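# Drape patch cord over both cable-manager fingers, then release

## Task

Lay the patch cord across both fingers of the cable manager so it sits past (behind) each finger's tip, with no part of the cord sagging more than a little below the level of its plugs. The cord must stay there by itself, not held by the robot, and must be at rest when the result is checked. At no point may the cord be driven into the solid body of a cable-manager finger, a plug boot or the switch face. Finish by opening the grippers and moving the arms away.

## Robot and tools

Robot: two 6-joint arms with parallel grippers, named left_arm and right_arm. The names are labels only; left_arm sits on the +y side of the table. Base roots in the scene frame: left_arm at (-0.022, +0.267, 0) m, quat_wxyz (+1.000, 0, 0, +0.012); right_arm at (-0.007, -0.306, 0) m, quat_wxyz (+0.996, 0, 0, +0.086).

Scene frame: origin on the tabletop midway between the arms, +x pointing out across the table, +z up. Results report each gripper's end_effector_position (metres) and end_effector_quat_wxyz in this frame. That point lies between the finger pads, roughly 1 cm short of the fingertips; fingers extend along the gripper's +z and close along its y. Reported hand positions can be somewhat wrong, especially when the arm is stretched far.

Tool execute_actions, argument actions: a list holding one action, one wait, or nothing.
- Empty list {"actions": []}: no motion, just returns the current state.
- Action {"rows": [[...]], "steps": N}: N control steps of 1/30 s, N at most 15 (defaults to 15). Up to 15 rows; each row is used for one step and the final row is reused for remaining steps.
- Wait {"steps": N} with no rows: N up to 300; returns once that many steps have elapsed since the previous result, your reply time included.
- Optional pictures (true/false) chooses whether camera images come back; by default they do.

Each row is a single list of 14 numbers covering both arms, even if one arm stays still: left_arm waist, shoulder, elbow, wrist pitch, wrist yaw, wrist roll, opening; then the same seven for right_arm. Joint entries are absolute target angles in radians (same convention as the Joint positions line), not offsets. Stated ranges per arm: waist -2.880 to 2.880, shoulder 0.000 to 3.142, elbow 0.000 to 3.019, wrist pitch -1.693 to 1.571, wrist yaw -1.571 to 1.571, wrist roll -2.094 to 2.094. True ends may differ by up to 0.019 rad. A call is rejected (nothing sent) if any target exceeds its range end by more than 0.019 rad and is also beyond that joint's last reported angle. Targets past a real end are clipped there, and a "joint sent to its limit" line may appear, possibly about an earlier move; its absence does not prove there is room left.

Opening is an absolute value from -1 (closed) to +1 (fully open, about 0.094 m pad gap). grip_measured reports the actual opening on that same scale; away from the extremes the fingers go to the value you command. To hold something, command about 0.03 below grip_measured for a firm grip, less for a light one. Pads push about 50 to 62 N each (less on thin parts under 2 mm) and can spike on first contact. Per-gripper reading offsets of up to about 1 mm persist through a scene.

Motion limits: each step, a joint's target is held within a set lead of its measured angle: waist 0.264, shoulder 0.32, elbow 0.276, wrist pitch 0.33, wrist yaw 0.186, wrist roll 0.522 rad. If the targets would move a gripper more than 70 mm from where it is, all of that arm's targets are pulled back proportionally. Far moves therefore take several steps. Between calls the arms keep heading for the last row sent until they have all nearly stopped or a step is HELD; fingers already moving carry on.

Result lines: the state line gives both gripper poses. Joint positions and Joint velocities list each arm's joints (rad, rad/s) followed by the pad gap (m, m/s). HELD marks steps where your row was partly or wholly not sent. "joint command not followed" means a clearance check altered or blocked joint targets on some steps; the rest of the row still applied. Joint torques are raw drive outputs with offsets and noise, nonzero even in free air. MOTOR HOT appears from 85 °C; at 100 °C an OVER-TEMPERATURE FAULT drops that arm until it cools, so avoid long heavy holds.

Cameras: cam_head_left, cam_head_right, cam_high, cam_low (672x504) and cam_left_wrist, cam_right_wrist (504x504 fisheye), returned in that order, with calibration that may be slightly off. zoom_image takes camera (one of those names) and region [x0, y0, x1, y1] in that camera's pixels from the top-left, at most 504 by 504, and gives a closer look at its latest image. read_manual (section "licences") only returns licence text. finished_scene takes scene, the number of the current scene, ends it irreversibly and reports whether the task succeeded.

Avoid: pushing the cord into the fingers, plug boots or switch face; dropping, slipping or slamming things; knocking anything off the table; letting the arms collide or press on each other; pressing hard. Loose objects may occasionally get a brief shove. Before ending, release the cord, pull clear, and make sure it has stopped moving.

Each tool is called after "Emit:" in YAML: its name, and indented under it one key for each argument.

## Session

Emit:
execute_actions:
  actions: []

Scene clock: 0.00 s of 5233.50 s.
left_arm: end_effector_position=(+0.2360, +0.4590, +0.1611) grip_measured=+1.000 end_effector_quat_wxyz=(-0.144, +0.799, -0.408, +0.418) | right_arm: end_effector_position=(+0.3582, +0.0587, +0.2211) grip_measured=+1.000 end_effector_quat_wxyz=(+0.109, +0.351, +0.751, +0.549)
Joint positions: left_arm=[ 1.021  0.956  0.562 -0.722  0.826 -1.354  0.094] | right_arm=[ 0.547  1.242  0.699  0.152 -0.203  1.729  0.094]
Joint velocities: left_arm=[ 0.005  0.005 -0.002 -0.007 -0.022  0.022  0.   ] | right_arm=[-0.015 -0.015 -0.002 -0.007 -0.037 -0.007  0.   ]
Joint torques (N m, as the arm reports them, + toward a larger angle): no reading

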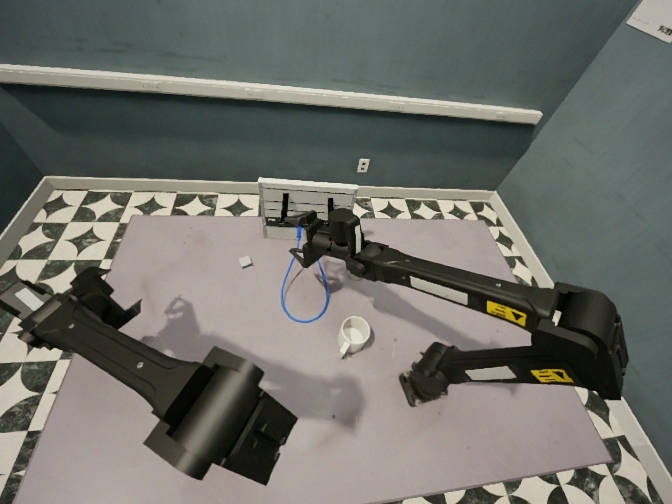

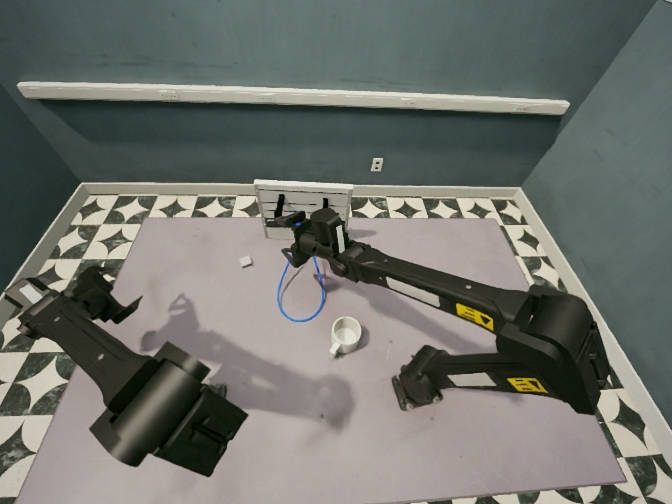

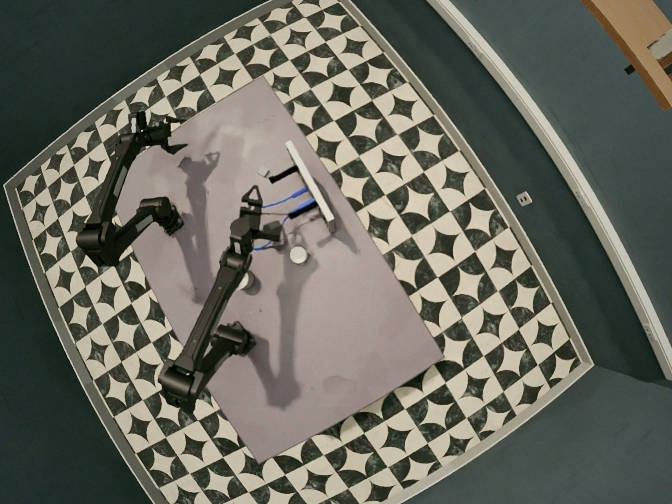

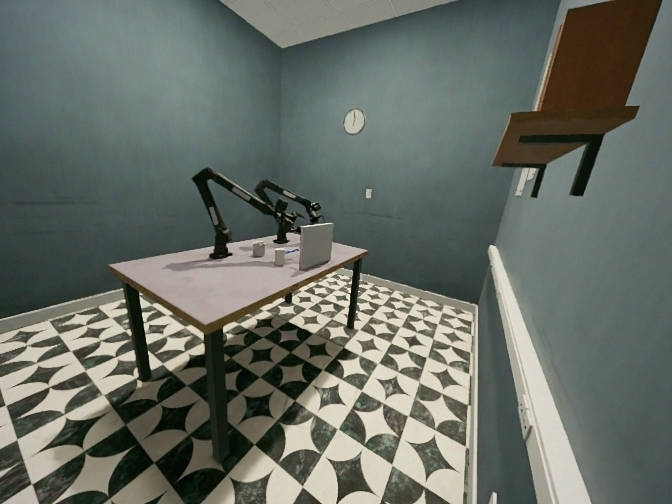

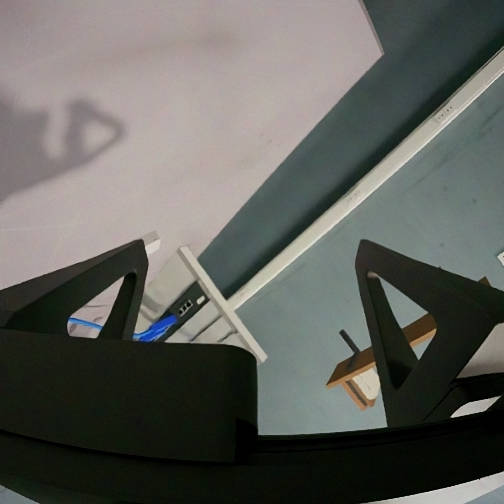

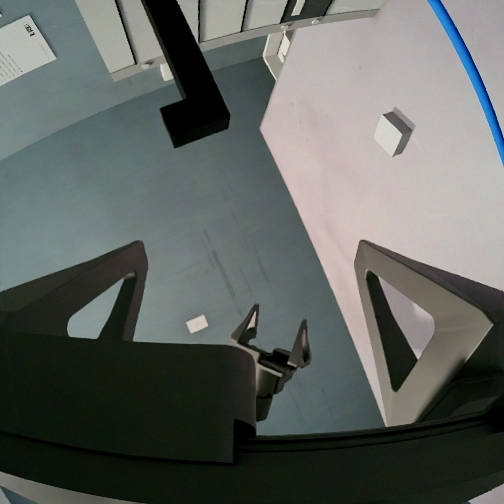

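Emit:
execute_actions:
  actions:
    - {"rows":[[1.021,0.956,0.562,-0.722,0.826,-1.354,1,0.547,0.8,0.5,0.0,-0.203,1.0,1]],"steps":15}
  pictures: false

Emit:
execute_actions:
  actions:
    - {"rows":[[1.021,0.956,0.562,-0.722,0.826,-1.354,1,-0.4,0.8,0.5,0.0,0,0,1]],"steps":15}
  pictures: false

Emit:
execute_actions:
  actions:
    - {"steps":45}

Scene clock: 33.93 s of 5233.50 s.
left_arm: end_effector_position=(+0.2360, +0.4590, +0.1611) grip_measured=+1.000 end_effector_quat_wxyz=(-0.144, +0.799, -0.408, +0.418) | right_arm: end_effector_position=(+0.2715, -0.0172, +0.2707) grip_measured=+1.000 end_effector_quat_wxyz=(+0.319, +0.069, +0.793, +0.515)
Joint positions: left_arm=[ 1.021  0.956  0.562 -0.722  0.826 -1.354  0.094] | right_arm=[ 0.547  0.78   0.492  0.013 -0.202  1.046  0.094]
Joint velocities: left_arm=[ 0.005 -0.005  0.012  0.017  0.022  0.007  0.   ] | right_arm=[-0.005  0.357 -0.007 -0.012 -0.007 -0.198  0.   ]
Joint torques (N m, as the arm reports them, + toward a larger angle): left_arm=[-0.45 -4.09  9.11  1.01  0.3   0.07] | right_arm=[ 0.04 -3.29 12.03  1.81 -0.07 -0.11]
Steps of this call (steps 1 to 90: nothing new was sent; then 30.43 s passed at rest; steps 91 to 105: all 15 steps of this action). Readings (joint positions):
91: left_arm=[1.021 0.956 0.562 -0.722 0.826 -1.354] | right_arm=[0.547 1.226 0.685 0.136 -0.202 1.668]
92: left_arm=[1.021 0.956 0.562 -0.722 0.826 -1.354] | right_arm=[0.547 1.186 0.652 0.110 -0.202 1.595]
94: left_arm=[1.021 0.956 0.562 -0.722 0.826 -1.354] | right_arm=[0.547 1.055 0.563 0.058 -0.202 1.438]
98: left_arm=[1.021 0.956 0.562 -0.722 0.826 -1.354] | right_arm=[0.547 0.785 0.489 0.013 -0.202 1.187]
105: the state above

Scene clock: 34.43 s of 5233.50 s.
left_arm: end_effector_position=(+0.2360, +0.4590, +0.1611) grip_measured=+1.000 end_effector_quat_wxyz=(-0.144, +0.799, -0.408, +0.418) | right_arm: end_effector_position=(+0.3854, -0.4108, +0.2615) grip_measured=+1.000 end_effector_quat_wxyz=(+0.593, +0.153, +0.789, -0.043)
Joint positions: left_arm=[ 1.021  0.956  0.562 -0.722  0.826 -1.354  0.094] | right_arm=[-0.428  0.802  0.492  0.013  0.007  0.121  0.094]
Joint velocities: left_arm=[-0.015  0.005  0.002 -0.002 -0.051  0.022  0.   ] | right_arm=[-0.591  0.005  0.002 -0.007  0.007 -0.696  0.   ]
Joint torques (N m, as the arm reports them, + toward a larger angle): left_arm=[-0.19 -4.12  9.12  1.    0.3   0.07] | right_arm=[ 6.81 -3.57 11.94  1.89 -0.31 -0.04]
Steps of this call (steps 1 to 15: all 15 steps of this action). Readings (joint positions):
1: left_arm=[1.021 0.956 0.562 -0.722 0.826 -1.354] | right_arm=[0.533 0.790 0.492 0.013 -0.149 0.987]
2: left_arm=[1.021 0.956 0.562 -0.722 0.826 -1.354] | right_arm=[0.491 0.797 0.492 0.013 -0.093 0.917]
4: left_arm=[1.021 0.956 0.562 -0.722 0.826 -1.354] | right_arm=[0.363 0.802 0.492 0.013 -0.034 0.768]
8: left_arm=[1.021 0.956 0.562 -0.722 0.826 -1.354] | right_arm=[0.052 0.802 0.492 0.013 -0.006 0.454]
15: the state above

Scene clock: 35.93 s of 5233.50 s.
left_arm: end_effector_position=(+0.2360, +0.4590, +0.1611) grip_measured=+1.000 end_effector_quat_wxyz=(-0.144, +0.799, -0.408, +0.418) | right_arm: end_effector_position=(+0.3883, -0.3994, +0.2615) grip_measured=+1.000 end_effector_quat_wxyz=(+0.591, +0.097, +0.798, -0.066)
Joint positions: left_arm=[ 1.021  0.956  0.562 -0.722  0.826 -1.354  0.094] | right_arm=[-0.402  0.802  0.492  0.013  0.001  0.011  0.094]
Joint velocities: left_arm=[-0.015 -0.015 -0.012  0.007 -0.007 -0.051  0.   ] | right_arm=[ 0.015 -0.005  0.007  0.007 -0.022 -0.095  0.   ]
Joint torques (N m, as the arm reports them, + toward a larger angle): left_arm=[-0.47 -4.21  9.04  1.04  0.31  0.08] | right_arm=[ 0.92 -3.6  11.99  1.73 -0.1  -0.03]
Steps of this call (steps 1 to 30: the robot went on to your last target; steps 31 to 45: nothing new was sent). Readings (joint positions):
1: left_arm=[1.021 0.956 0.562 -0.722 0.826 -1.354] | right_arm=[-0.438 0.802 0.492 0.013 0.007 0.100]
2: left_arm=[1.021 0.956 0.562 -0.722 0.826 -1.354] | right_arm=[-0.436 0.802 0.492 0.013 0.006 0.082]
4: left_arm=[1.021 0.956 0.562 -0.722 0.826 -1.354] | right_arm=[-0.419 0.802 0.492 0.013 0.003 0.056]
8: left_arm=[1.021 0.956 0.562 -0.722 0.826 -1.354] | right_arm=[-0.402 0.802 0.492 0.013 0.001 0.029]
45: the state above
All arms were judged still, so your last target was given up. Only a new action makes them travel on or press farther. Fingers that are still opening or closing keep moving.
camera_calibration (this result's frames):
cam_right_wrist: T_world_to_cam=[[-0.236376, -0.971649, 0.00487766, -0.299003], [-0.776573, 0.185898, -0.601977, 0.538728], [0.584004, -0.146081, -0.798498, 0.0470847], [0, 0, 0, 1]] pos_world=[0.320186, -0.383796, 0.363357]

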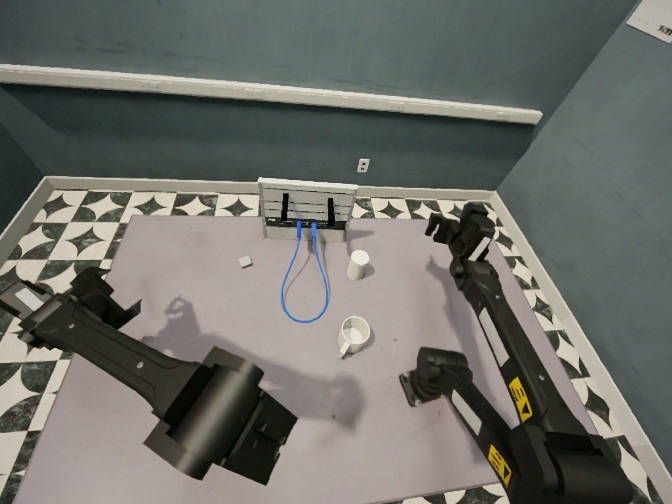

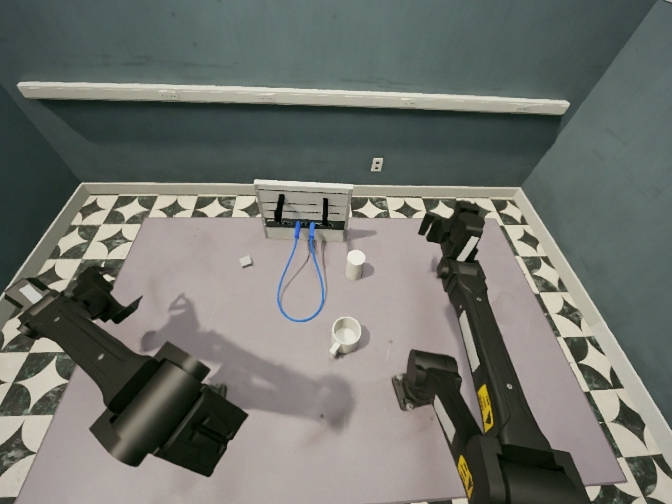

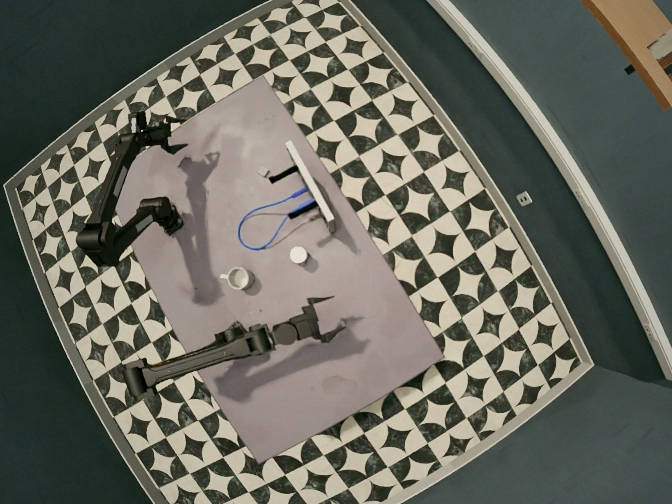

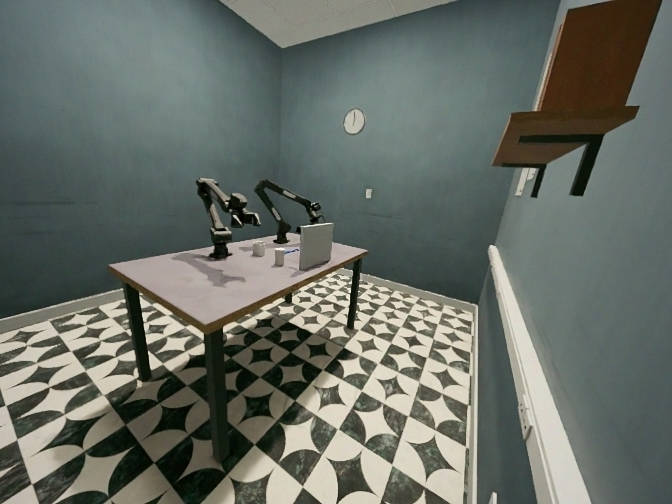

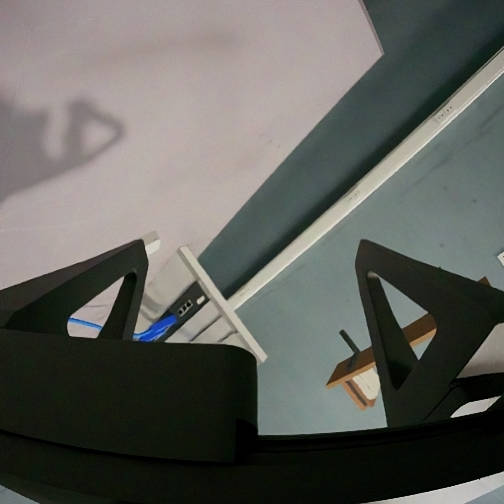

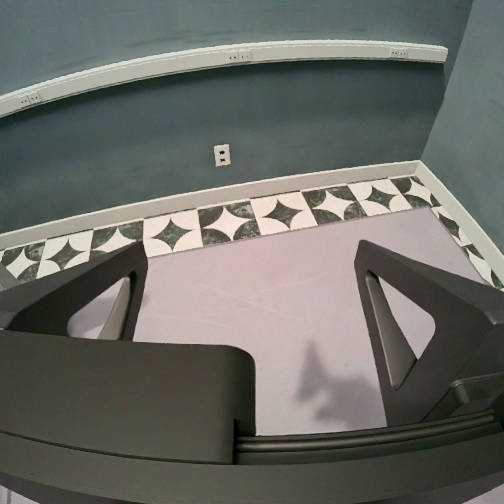

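Emit:
zoom_image:
  camera: "cam_head_left"
  region: [230, 170, 390, 340]

Emit:
zoom_image:
  camera: "cam_head_right"
  region: [230, 170, 390, 340]

Emit:
zoom_image:
  camera: "cam_high"
  region: [220, 130, 360, 270]

Region (230, 170, 390, 340) of cam_head_left's 672x504 image, scaled by 2.965, with more detail than that image has; it fills the left 474 columns of this view, and the rest is white.

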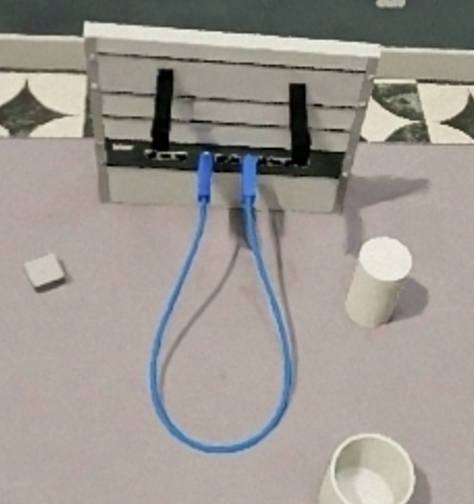

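Region (230, 170, 390, 340) of cam_head_right's 672x504 image, scaled by 2.965, with more detail than that image has; it fills the left 474 columns of this view, and the rest is white.

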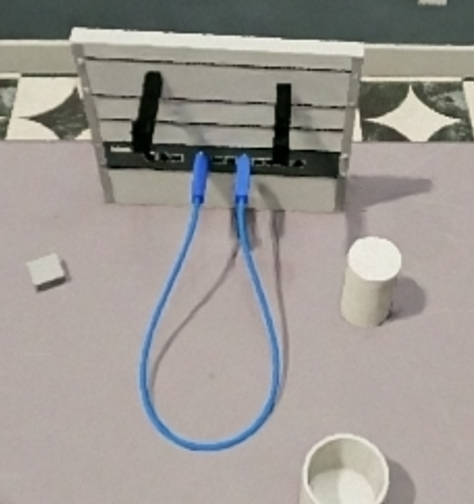

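Region (220, 130, 360, 270) of cam_high's 672x504 image, scaled by 3.600, with more detail than that image has.

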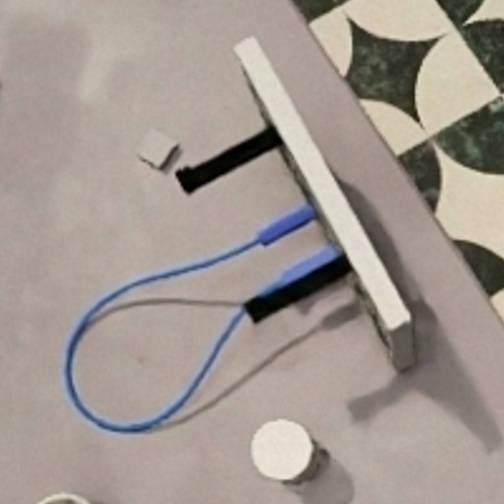

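Emit:
execute_actions:
  actions:
    - {"rows":[[-0.561,0.956,0.562,-0.9,0,-0.537,1,0.493,0.8,0.5,-0.5,0,0.665,1]],"steps":15}
  pictures: false

Emit:
execute_actions:
  actions:
    - {"steps":15}
  pictures: false

Emit:
execute_actions:
  actions:
    - {"rows":[[-0.561,1.4456,0.9282,-1.0534,0,-0.537,0,0.493,1.4687,0.9531,-1.0552,0,0.665,0]],"steps":15}
  pictures: false

Emit:
execute_actions:
  actions:
    - {"steps":30}

Scene clock: 124.80 s of 5233.50 s.
left_arm: end_effector_position=(+0.2491, +0.1852, +0.0970) grip_measured=+1.000 end_effector_quat_wxyz=(+0.133, -0.143, +0.979, -0.063) | right_arm: end_effector_position=(+0.2555, -0.0822, +0.1620) grip_measured=+1.000 end_effector_quat_wxyz=(+0.302, -0.044, +0.922, +0.237)
Joint positions: left_arm=[-0.316  0.956  0.561 -0.88   0.001 -0.583  0.094] | right_arm=[ 0.532  0.798  0.496 -0.481 -0.007  0.611  0.094]
Joint velocities: left_arm=[-2.877 -0.005 -0.007 -0.017 -0.007  0.286  0.   ] | right_arm=[-0.024 -0.015  0.002 -0.042  0.081  0.271  0.   ]
Joint torques (N m, as the arm reports them, + toward a larger angle): left_arm=[ 1.54 -4.03  8.94  0.09 -0.17  0.13] | right_arm=[-3.36 -2.71 11.04  1.41  0.26  0.09]
Steps of this call (steps 1 to 90: nothing new was sent; then 85.37 s passed at rest; steps 91 to 105: all 15 steps of this action). Readings (joint positions):
91: left_arm=[0.995 0.956 0.564 -0.756 0.723 -1.269] | right_arm=[-0.384 0.801 0.494 -0.032 0.009 0.072]
92: left_arm=[0.935 0.955 0.565 -0.801 0.615 -1.169] | right_arm=[-0.341 0.797 0.496 -0.102 0.010 0.143]
94: left_arm=[0.762 0.956 0.561 -0.859 0.404 -0.971] | right_arm=[-0.215 0.797 0.496 -0.252 0.007 0.277]
98: left_arm=[0.372 0.956 0.561 -0.880 0.035 -0.720] | right_arm=[0.103 0.798 0.496 -0.436 0.003 0.473]
105: the state above

Scene clock: 125.30 s of 5233.50 s.
left_arm: end_effector_position=(+0.2184, +0.1199, +0.0966) grip_measured=+1.000 end_effector_quat_wxyz=(+0.123, -0.001, +0.990, -0.076) | right_arm: end_effector_position=(+0.2639, -0.0930, +0.1616) grip_measured=+1.000 end_effector_quat_wxyz=(+0.302, -0.007, +0.924, +0.235)
Joint positions: left_arm=[-0.571  0.956  0.561 -0.886  0.003 -0.549  0.094] | right_arm=[ 0.495  0.798  0.496 -0.483 -0.001  0.653  0.094]
Joint velocities: left_arm=[-0.005  0.005  0.007 -0.012 -0.037  0.022  0.   ] | right_arm=[ 0.005 -0.005 -0.017 -0.022  0.007  0.051  0.   ]
Joint torques (N m, as the arm reports them, + toward a larger angle): left_arm=[ 0.33 -3.74  9.03  0.34 -0.19  0.12] | right_arm=[ 0.55 -3.11 11.24  1.26  0.09  0.07]
Steps of this call (steps 1 to 15: the robot went on to your last target). Readings (joint positions):
1: left_arm=[-0.413 0.956 0.561 -0.880 0.001 -0.576] | right_arm=[0.528 0.798 0.496 -0.482 -0.005 0.620]
2: left_arm=[-0.498 0.956 0.561 -0.880 0.003 -0.569] | right_arm=[0.519 0.798 0.496 -0.482 -0.004 0.627]
4: left_arm=[-0.591 0.956 0.561 -0.882 0.006 -0.558] | right_arm=[0.502 0.798 0.496 -0.482 -0.002 0.637]
8: left_arm=[-0.584 0.956 0.561 -0.886 0.003 -0.551] | right_arm=[0.495 0.798 0.496 -0.483 -0.001 0.648]
15: the state above

Scene clock: 125.80 s of 5233.50 s.
left_arm: end_effector_position=(+0.2957, +0.0728, +0.0716) grip_measured=+0.002 end_effector_quat_wxyz=(-0.006, +0.000, +1.000, +0.002) | right_arm: end_effector_position=(+0.2611, -0.0952, +0.1358) grip_measured=+0.002 end_effector_quat_wxyz=(+0.136, -0.006, +0.985, +0.107)
Joint positions: left_arm=[-0.571  1.462  0.92  -1.041  0.003 -0.547  0.047] | right_arm=[ 0.495  1.064  0.724 -0.883 -0.001  0.655  0.047]
Joint velocities: left_arm=[ 0.005 -0.239  0.012 -0.007  0.007 -0.007 -0.   ] | right_arm=[-0.005 -0.054  0.027 -0.056 -0.007  0.037 -0.   ]
Joint torques (N m, as the arm reports them, + toward a larger angle): left_arm=[  0.54 -10.44   8.58  -0.04  -0.19   0.11] | right_arm=[ 0.18 -3.86 13.12  0.78  0.02  0.06]
A step of this action was HELD (marked below), so the robot has no last target. An arm can still carry out its HELD step.
Steps of this call (steps 1 to 15: all 15 steps of this action). Readings (joint positions):
1: left_arm=[-0.571 0.982 0.585 -0.925 0.003 -0.549] | right_arm=[0.495 0.822 0.524 -0.556 -0.001 0.654]
2: left_arm=[-0.571 1.043 0.634 -0.975 0.003 -0.549] | right_arm=[0.495 0.884 0.582 -0.675 -0.001 0.655]
4: left_arm=[-0.571 1.204 0.755 -1.015 0.003 -0.549] | right_arm=[0.495 1.069 0.733 -0.886 -0.001 0.655]
5: left_arm=[-0.571 1.289 0.818 -1.023 0.003 -0.548] | right_arm=[0.495 1.146 0.783 -0.907 -0.001 0.655] HELD
6: left_arm=[-0.571 1.365 0.873 -1.025 0.003 -0.548] | right_arm=[0.495 1.185 0.793 -0.888 -0.001 0.655] HELD
7: left_arm=[-0.571 1.425 0.911 -1.025 0.003 -0.547] | right_arm=[0.495 1.192 0.782 -0.881 -0.001 0.655] HELD
8: left_arm=[-0.571 1.464 0.928 -1.025 0.003 -0.547] | right_arm=[0.495 1.182 0.762 -0.881 -0.001 0.655] HELD
9: left_arm=[-0.571 1.484 0.930 -1.025 0.003 -0.547] | right_arm=[0.495 1.163 0.743 -0.881 -0.001 0.655] HELD
10: left_arm=[-0.571 1.491 0.925 -1.030 0.003 -0.547] | right_arm=[0.495 1.140 0.730 -0.881 -0.001 0.655] HELD
11: left_arm=[-0.571 1.491 0.920 -1.036 0.003 -0.547] | right_arm=[0.495 1.118 0.724 -0.881 -0.001 0.655] HELD
12: left_arm=[-0.571 1.486 0.920 -1.040 0.003 -0.547] | right_arm=[0.495 1.099 0.724 -0.881 -0.001 0.655] HELD
13: left_arm=[-0.571 1.479 0.920 -1.041 0.003 -0.547] | right_arm=[0.495 1.083 0.724 -0.881 -0.001 0.655] HELD
14: left_arm=[-0.571 1.470 0.920 -1.041 0.003 -0.547] | right_arm=[0.495 1.069 0.724 -0.881 -0.001 0.655] HELD
15: the state above
joint command not followed: on one or more control steps a check withheld the commanded joint targets of the right arm, and it was not sent them on those steps.
cause: the commanded joint targets would bring a part of the robot too close to another arm (this arm's wrist (the part past joint 4) and the other arm's wrist (the part past joint 4)); next, command targets that bring no part of the robot closer to that arm.

Scene clock: 126.80 s of 5233.50 s.
left_arm: end_effector_position=(+0.2966, +0.0723, +0.0780) grip_measured=+0.002 end_effector_quat_wxyz=(+0.002, +0.000, +1.000, -0.003) | right_arm: end_effector_position=(+0.2799, -0.0804, +0.0835) grip_measured=+0.002 end_effector_quat_wxyz=(+0.009, -0.006, +1.000, +0.008)
Joint positions: left_arm=[-0.571  1.443  0.92  -1.041  0.003 -0.547  0.047] | right_arm=[ 0.495  1.403  0.895 -1.039 -0.001  0.655  0.047]
Joint velocities: left_arm=[-0.005 -0.015 -0.002  0.007 -0.007 -0.022 -0.   ] | right_arm=[-0.015 -0.005  0.012  0.007 -0.022  0.022 -0.   ]
Joint torques (N m, as the arm reports them, + toward a larger angle): left_arm=[ 0.65 -9.81  8.75 -0.11 -0.21  0.09] | right_arm=[  0.84 -11.36  13.97   0.13   0.09   0.11]
Steps of this call (steps 1 to 30: nothing new was sent). Readings (joint positions):
1: left_arm=[-0.571 1.454 0.920 -1.041 0.003 -0.547] | right_arm=[0.495 1.066 0.726 -0.886 -0.001 0.655]
2: left_arm=[-0.571 1.449 0.920 -1.041 0.003 -0.547] | right_arm=[0.495 1.077 0.729 -0.895 -0.001 0.655]
4: left_arm=[-0.571 1.444 0.920 -1.041 0.003 -0.547] | right_arm=[0.495 1.123 0.745 -0.923 -0.001 0.655]
8: left_arm=[-0.571 1.443 0.920 -1.041 0.003 -0.547] | right_arm=[0.495 1.273 0.817 -0.986 -0.001 0.655]
30: the state above
camera_calibration (this result's frames):
cam_left_wrist: T_world_to_cam=[[-0.00142279, -0.999995, 0.00281252, 0.0727537], [-0.810441, 0.00280071, 0.585813, 0.200965], [-0.585818, -0.00144589, -0.810441, 0.360328], [0, 0, 0, 1]] pos_world=[0.374061, 0.0727115, 0.174092]
cam_right_wrist: T_world_to_cam=[[0.0244868, -0.999677, -0.00677718, -0.0880872], [-0.819302, -0.0239522, 0.572861, 0.185085], [-0.572839, -0.00847499, -0.819624, 0.351484], [0, 0, 0, 1]] pos_world=[0.355141, -0.0806467, 0.181459]

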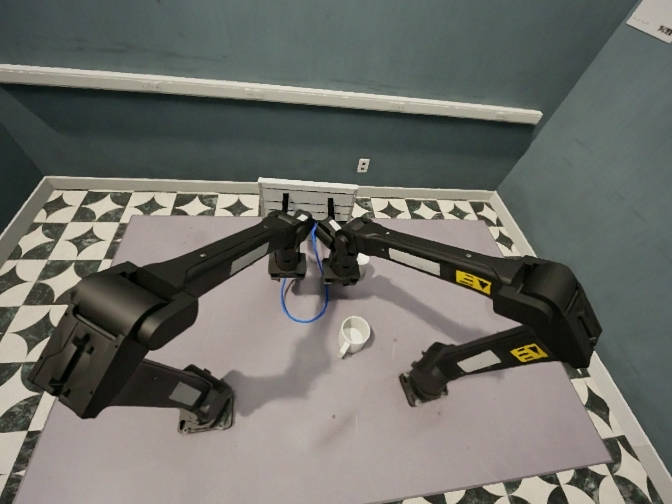

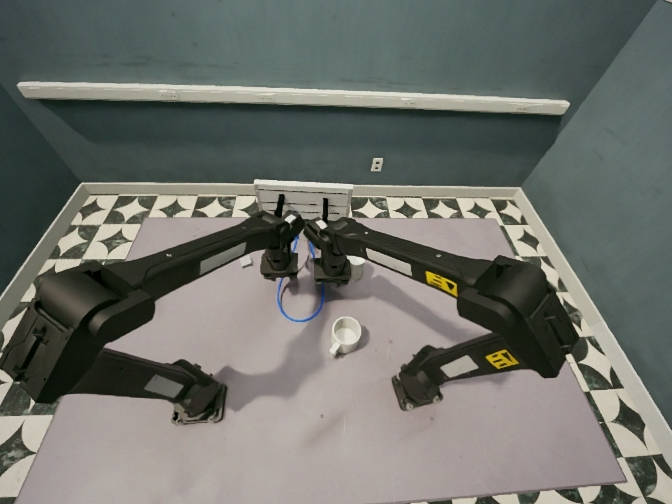

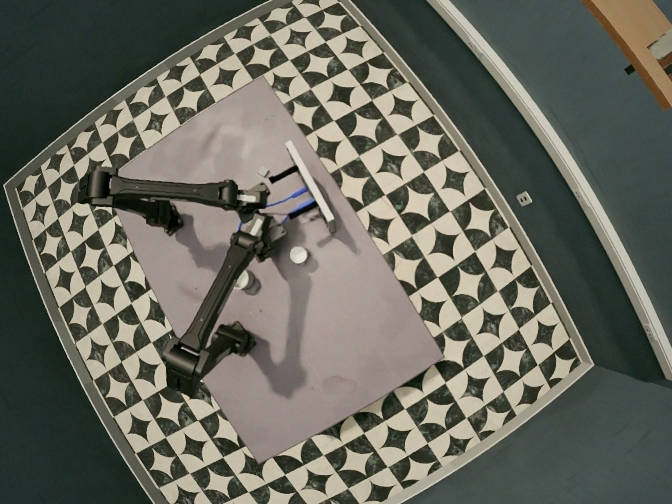

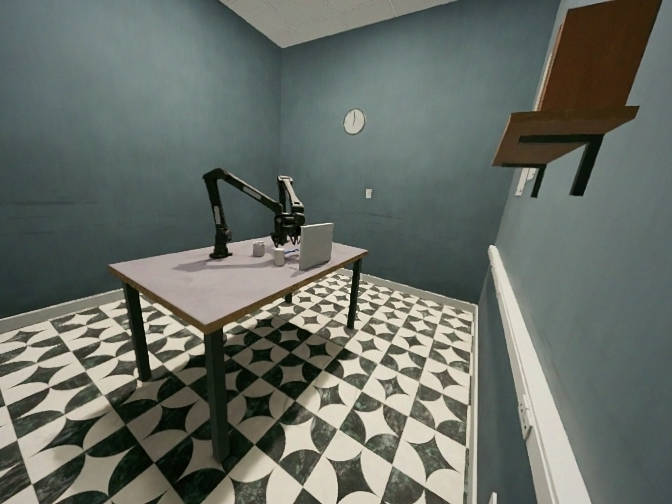

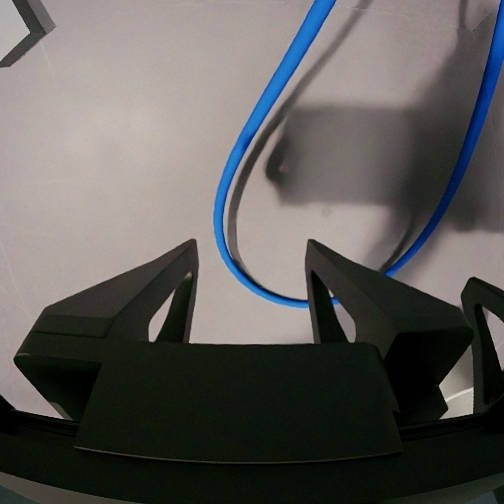

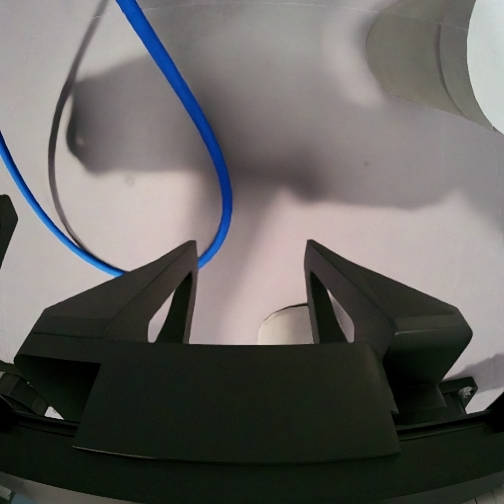

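Emit:
execute_actions:
  actions:
    - {"rows":[[-0.518,1.43,0.915,-1.05,0,-0.504,0,0.495,1.403,0.9,-1.05,0,0.665,0]],"steps":15}
  pictures: false

Emit:
execute_actions:
  actions:
    - {"rows":[[-0.518,1.43,0.915,-1.05,0,-0.504,0,0.518,1.46,0.945,-1.065,0,0.69,0]],"steps":15}
  pictures: false

Emit:
execute_actions:
  actions:
    - {"rows":[[-0.518,1.47,0.885,-0.99,0,-0.504,0,0.518,1.50,0.915,-1.0,0,0.69,0],[-0.518,1.47,0.885,-0.99,0,-0.504,0,0.518,1.50,0.915,-1.0,0,0.69,0],[-0.518,1.47,0.885,-0.99,0,-0.504,0,0.518,1.50,0.915,-1.0,0,0.69,0],[-0.518,1.47,0.885,-0.99,0,-0.504,0,0.518,1.50,0.915,-1.0,0,0.69,0],[-0.518,1.47,0.885,-0.99,0,-0.504,0,0.518,1.50,0.915,-1.0,0,0.69,0],[-0.518,1.505,0.855,-0.925,0,-0.504,0,0.518,1.535,0.89,-0.935,0,0.69,0]],"steps":15}

Scene clock: 154.73 s of 5233.50 s.
left_arm: end_effector_position=(+0.3058, +0.0877, +0.0799) grip_measured=+0.002 end_effector_quat_wxyz=(+0.004, -0.008, +1.000, -0.004) | right_arm: end_effector_position=(+0.2799, -0.0804, +0.0835) grip_measured=+0.002 end_effector_quat_wxyz=(+0.009, -0.006, +1.000, +0.008)
Joint positions: left_arm=[-0.523  1.438  0.92  -1.041  0.002 -0.516  0.047] | right_arm=[ 0.495  1.403  0.895 -1.039 -0.001  0.655  0.047]
Joint velocities: left_arm=[ 0.005  0.015 -0.007  0.002  0.066 -0.037  0.   ] | right_arm=[ 0.015  0.015 -0.002  0.012 -0.007  0.022 -0.002]
Joint torques (N m, as the arm reports them, + toward a larger angle): left_arm=[ -0.25 -10.56   7.79   0.11  -0.16   0.1 ] | right_arm=[  0.52 -10.33   9.24   0.15   0.05   0.17]
Steps of this call (steps 1 to 90: nothing new was sent; then 24.43 s passed at rest; steps 91 to 105: all 15 steps of this action). Readings (joint positions):
91: left_arm=[-0.569 1.443 0.920 -1.041 0.003 -0.541] | right_arm=[0.495 1.403 0.895 -1.039 -0.001 0.655]
92: left_arm=[-0.563 1.443 0.920 -1.041 0.003 -0.535] | right_arm=[0.495 1.403 0.895 -1.039 -0.001 0.655]
94: left_arm=[-0.545 1.441 0.920 -1.041 0.003 -0.527] | right_arm=[0.495 1.403 0.895 -1.039 -0.001 0.655]
98: left_arm=[-0.524 1.438 0.920 -1.041 0.002 -0.520] | right_arm=[0.495 1.403 0.895 -1.039 -0.001 0.655]
105: the state above

Scene clock: 155.23 s of 5233.50 s.
left_arm: end_effector_position=(+0.3058, +0.0877, +0.0799) grip_measured=+0.002 end_effector_quat_wxyz=(+0.004, -0.008, +1.000, -0.004) | right_arm: end_effector_position=(+0.2716, -0.0782, +0.0656) grip_measured=+0.002 end_effector_quat_wxyz=(-0.016, -0.004, +1.000, -0.012)
Joint positions: left_arm=[-0.523  1.438  0.92  -1.041  0.002 -0.515  0.047] | right_arm=[ 0.514  1.457  0.896 -1.049 -0.001  0.679  0.047]
Joint velocities: left_arm=[-0.005  0.005 -0.002 -0.012 -0.007  0.037  0.001] | right_arm=[-0.005  0.005  0.012  0.002  0.007 -0.066 -0.   ]
Joint torques (N m, as the arm reports them, + toward a larger angle): left_arm=[  0.06 -10.62   7.71   0.11  -0.17   0.09] | right_arm=[ 1.41 -9.86 13.   -0.09  0.02  0.08]
Steps of this call (steps 1 to 15: all 15 steps of this action). Readings (joint positions):
1: left_arm=[-0.523 1.438 0.920 -1.041 0.002 -0.516] | right_arm=[0.497 1.406 0.895 -1.041 -0.001 0.660]
2: left_arm=[-0.523 1.438 0.920 -1.041 0.002 -0.515] | right_arm=[0.499 1.412 0.896 -1.044 -0.001 0.664]
4: left_arm=[-0.523 1.438 0.920 -1.041 0.002 -0.515] | right_arm=[0.507 1.429 0.896 -1.047 -0.001 0.669]
8: left_arm=[-0.523 1.438 0.920 -1.041 0.002 -0.515] | right_arm=[0.514 1.456 0.896 -1.049 -0.001 0.675]
15: the state above

Scene clock: 155.73 s of 5233.50 s.
left_arm: end_effector_position=(+0.2982, +0.0919, +0.0370) grip_measured=+0.002 end_effector_quat_wxyz=(-0.008, -0.008, +1.000, +0.003) | right_arm: end_effector_position=(+0.2849, -0.0674, +0.0387) grip_measured=+0.002 end_effector_quat_wxyz=(-0.008, -0.003, +1.000, -0.006)
Joint positions: left_arm=[-0.523  1.504  0.857 -0.941  0.002 -0.514  0.047] | right_arm=[ 0.514  1.532  0.895 -0.954 -0.001  0.68   0.047]
Joint velocities: left_arm=[ 0.005 -0.005 -0.007  0.046  0.037  0.007  0.   ] | right_arm=[-0.005 -0.005  0.002 -0.002 -0.007  0.007  0.   ]
Joint torques (N m, as the arm reports them, + toward a larger angle): left_arm=[  0.16 -10.2    7.37   0.73  -0.18   0.1 ] | right_arm=[  0.49 -10.96   7.71   1.54   0.02   0.17]
Steps of this call (steps 1 to 15: all 15 steps of this action). Readings (joint positions):
1: left_arm=[-0.523 1.439 0.916 -1.033 0.002 -0.515] | right_arm=[0.514 1.459 0.896 -1.044 -0.001 0.679]
2: left_arm=[-0.523 1.440 0.910 -1.020 0.002 -0.515] | right_arm=[0.514 1.463 0.896 -1.035 -0.001 0.679]
4: left_arm=[-0.523 1.447 0.900 -1.009 0.002 -0.515] | right_arm=[0.514 1.475 0.896 -1.022 -0.001 0.679]
8: left_arm=[-0.523 1.475 0.873 -0.957 0.002 -0.515] | right_arm=[0.514 1.506 0.895 -0.972 -0.001 0.680]
15: the state above
camera_calibration (this result's frames):
cam_left_wrist: T_world_to_cam=[[0.014532, -0.999853, -0.00907736, 0.0881574], [-0.798457, -0.0170685, 0.60181, 0.223941], [-0.601877, -0.00149762, -0.798588, 0.332389], [0, 0, 0, 1]] pos_world=[0.377583, 0.0924646, 0.131473]
cam_right_wrist: T_world_to_cam=[[0.0193642, -0.999613, 0.0199804, -0.075048], [-0.799589, -0.00348585, 0.600537, 0.209891], [-0.600235, -0.027605, -0.799347, 0.323485], [0, 0, 0, 1]] pos_world=[0.363447, -0.0653574, 0.134029]

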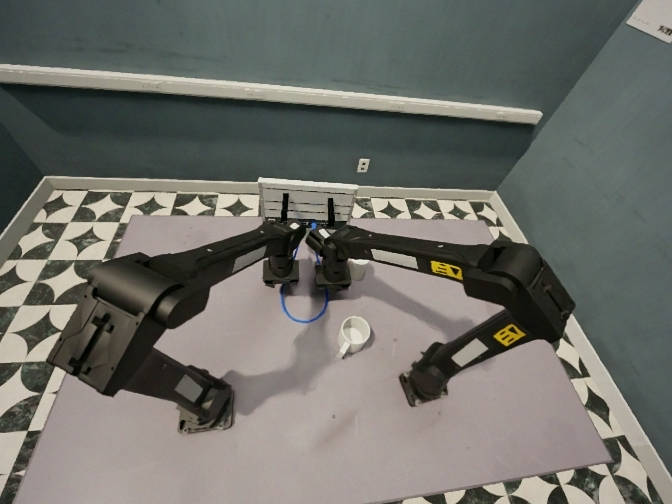

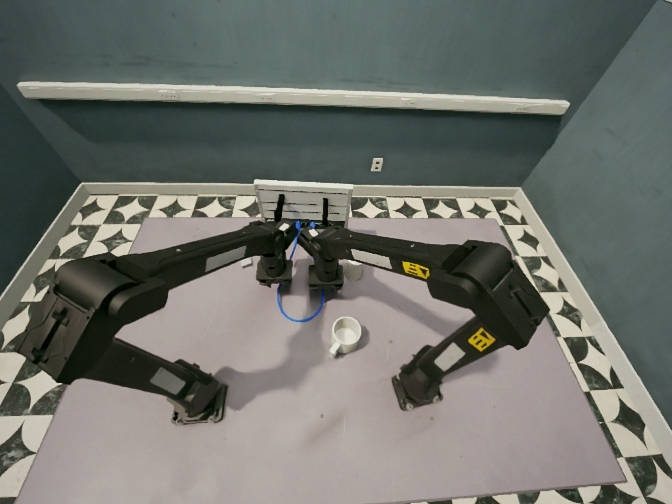

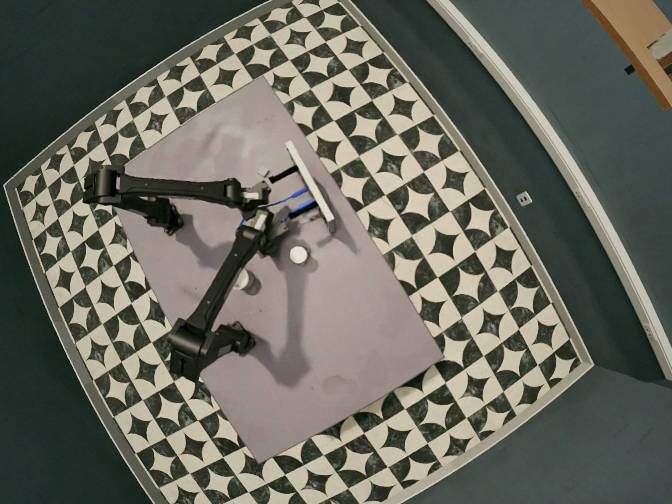

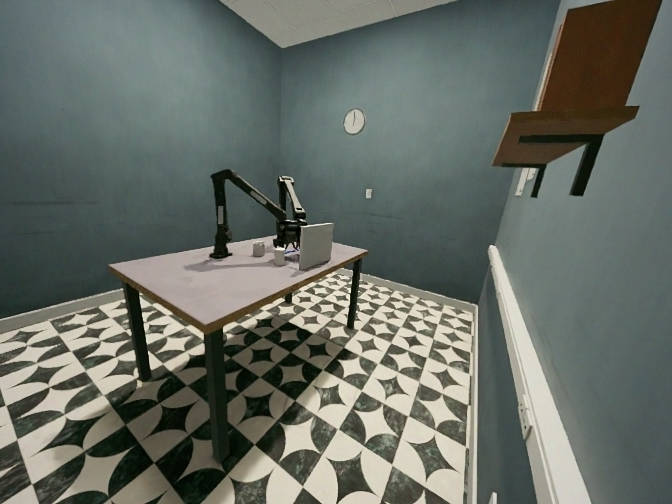

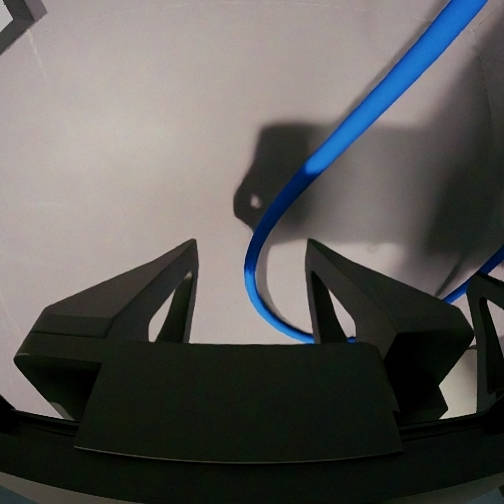

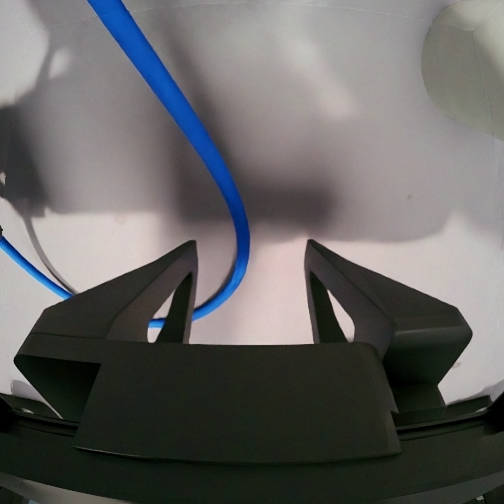

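Emit:
execute_actions:
  actions:
    - {"rows":[[-0.55,1.525,0.84,-0.88,0,-0.3,0,0.518,1.55,0.873,-0.89,0,0.6,0],[-0.55,1.525,0.84,-0.88,0,-0.3,0,0.518,1.55,0.873,-0.89,0,0.6,0],[-0.55,1.525,0.84,-0.88,0,-0.3,0,0.518,1.55,0.873,-0.89,0,0.6,0],[-0.55,1.525,0.84,-0.88,0,-0.3,0,0.518,1.55,0.873,-0.89,0,0.6,0],[-0.55,1.547,0.826,-0.84,0,-0.3,0,0.518,1.571,0.855,-0.843,0,0.6,0]],"steps":15}

Scene clock: 178.43 s of 5233.50 s.
left_arm: end_effector_position=(+0.2986, +0.0917, +0.0370) grip_measured=+0.002 end_effector_quat_wxyz=(-0.007, -0.008, +1.000, +0.003) | right_arm: end_effector_position=(+0.2875, -0.0653, +0.0177) grip_measured=+0.002 end_effector_quat_wxyz=(+0.003, -0.037, +0.999, +0.003)
Joint positions: left_arm=[-0.523  1.504  0.857 -0.94   0.002 -0.514  0.047] | right_arm=[ 0.514  1.563  0.862 -0.863 -0.001  0.613  0.047]
Joint velocities: left_arm=[-0.005 -0.005  0.007  0.012  0.051 -0.007  0.001] | right_arm=[-0.005  0.005 -0.012  0.002 -0.022 -0.037 -0.   ]
Joint torques (N m, as the arm reports them, + toward a larger angle): left_arm=[ 0.14 -9.81  7.25  0.87 -0.17  0.11] | right_arm=[  0.84 -10.75   7.05   1.41   0.07  -0.05]
A step of this action was HELD (marked below), so the robot has no last target. An arm can still carry out its HELD step.
Steps of this call (steps 1 to 15: the robot went on to your last target; steps 16 to 90: nothing new was sent; then 19.20 s passed at rest; steps 91 to 105: all 15 steps of this action). Readings (joint positions):
91: left_arm=[-0.523 1.504 0.857 -0.940 0.002 -0.514] | right_arm=[0.514 1.532 0.893 -0.944 -0.001 0.668] HELD
92: left_arm=[-0.523 1.504 0.857 -0.940 0.002 -0.514] | right_arm=[0.514 1.532 0.890 -0.930 -0.001 0.656] HELD
93: left_arm=[-0.523 1.504 0.857 -0.940 0.002 -0.514] | right_arm=[0.514 1.533 0.887 -0.920 -0.001 0.647] HELD
94: left_arm=[-0.523 1.504 0.857 -0.940 0.002 -0.514] | right_arm=[0.514 1.534 0.886 -0.915 -0.001 0.640] HELD
95: left_arm=[-0.523 1.504 0.857 -0.940 0.002 -0.514] | right_arm=[0.514 1.536 0.881 -0.902 -0.001 0.634] HELD
96: left_arm=[-0.523 1.504 0.857 -0.940 0.002 -0.514] | right_arm=[0.514 1.538 0.877 -0.886 -0.001 0.629] HELD
97: left_arm=[-0.523 1.504 0.857 -0.940 0.002 -0.514] | right_arm=[0.514 1.543 0.873 -0.875 -0.001 0.625] HELD
98: left_arm=[-0.523 1.504 0.857 -0.940 0.002 -0.514] | right_arm=[0.514 1.548 0.870 -0.869 -0.001 0.622] HELD
99: left_arm=[-0.523 1.504 0.857 -0.940 0.002 -0.514] | right_arm=[0.514 1.552 0.868 -0.866 -0.001 0.620] HELD
100: left_arm=[-0.523 1.504 0.857 -0.940 0.002 -0.514] | right_arm=[0.514 1.557 0.866 -0.864 -0.001 0.618] HELD
101: left_arm=[-0.523 1.504 0.857 -0.940 0.002 -0.514] | right_arm=[0.514 1.560 0.864 -0.864 -0.001 0.616] HELD
102: left_arm=[-0.523 1.504 0.857 -0.940 0.002 -0.514] | right_arm=[0.514 1.562 0.863 -0.864 -0.001 0.615] HELD
103: left_arm=[-0.523 1.504 0.857 -0.940 0.002 -0.514] | right_arm=[0.514 1.563 0.863 -0.864 -0.001 0.614] HELD
104: left_arm=[-0.523 1.504 0.857 -0.940 0.002 -0.514] | right_arm=[0.514 1.563 0.862 -0.863 -0.001 0.613] HELD
105: the state above HELD
joint command not followed: on one or more control steps a check withheld the commanded joint targets of the left arm, and it was not sent them on those steps. On the call's last step the targets were still withheld.
cause: the commanded joint targets would bring a part of the robot too close to another arm (this arm's wrist (the part past joint 4) and the other arm's wrist (the part past joint 4)); next, command targets that bring no part of the robot closer to that arm.
camera_calibration (this result's frames):
cam_left_wrist: T_world_to_cam=[[0.0145464, -0.999861, -0.00814044, 0.0878888], [-0.799464, -0.0165199, 0.600487, 0.22457], [-0.600538, -0.00222695, -0.799593, 0.332335], [0, 0, 0, 1]] pos_world=[0.377837, 0.0923265, 0.131597]
cam_right_wrist: T_world_to_cam=[[0.0857715, -0.996308, 0.00358474, -0.0911563], [-0.809491, -0.0675901, 0.583229, 0.223516], [-0.580833, -0.0529262, -0.8123, 0.301328], [0, 0, 0, 1]] pos_world=[0.363774, -0.0597642, 0.114734]

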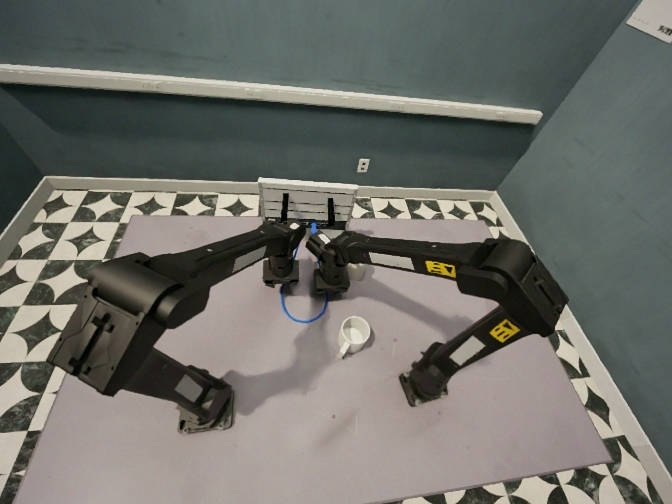

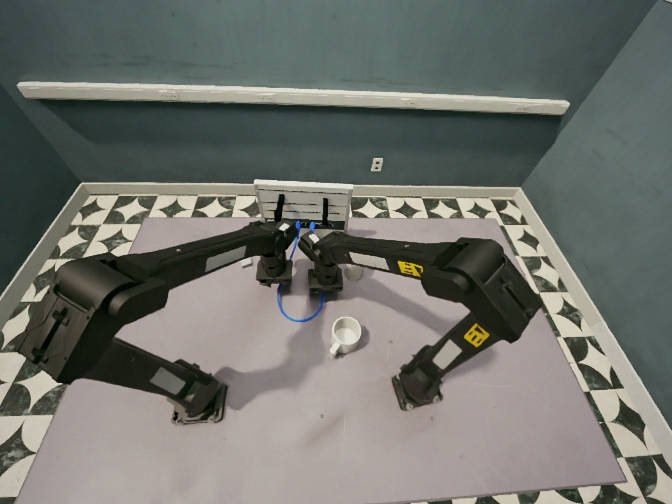

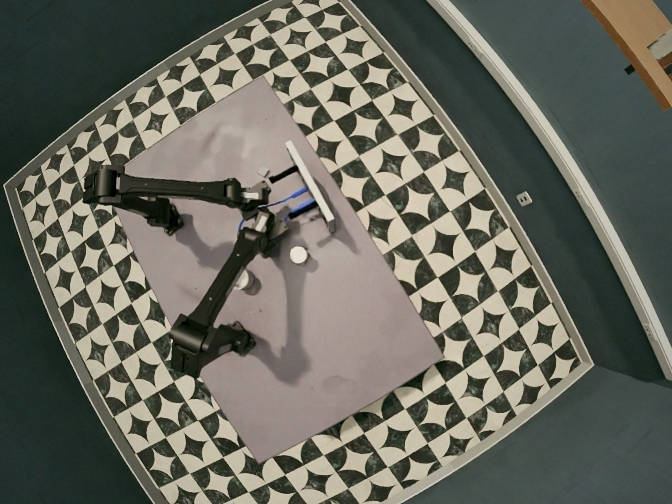

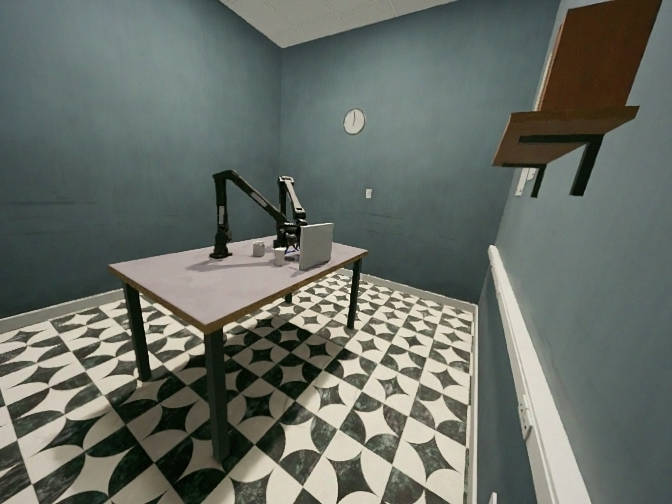

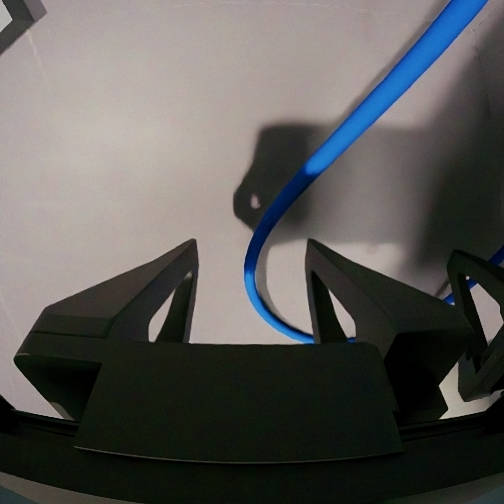

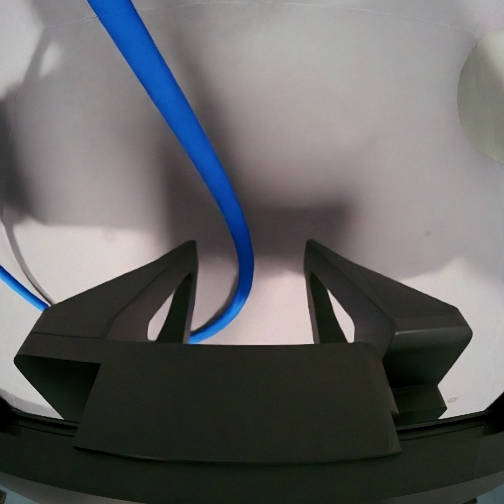

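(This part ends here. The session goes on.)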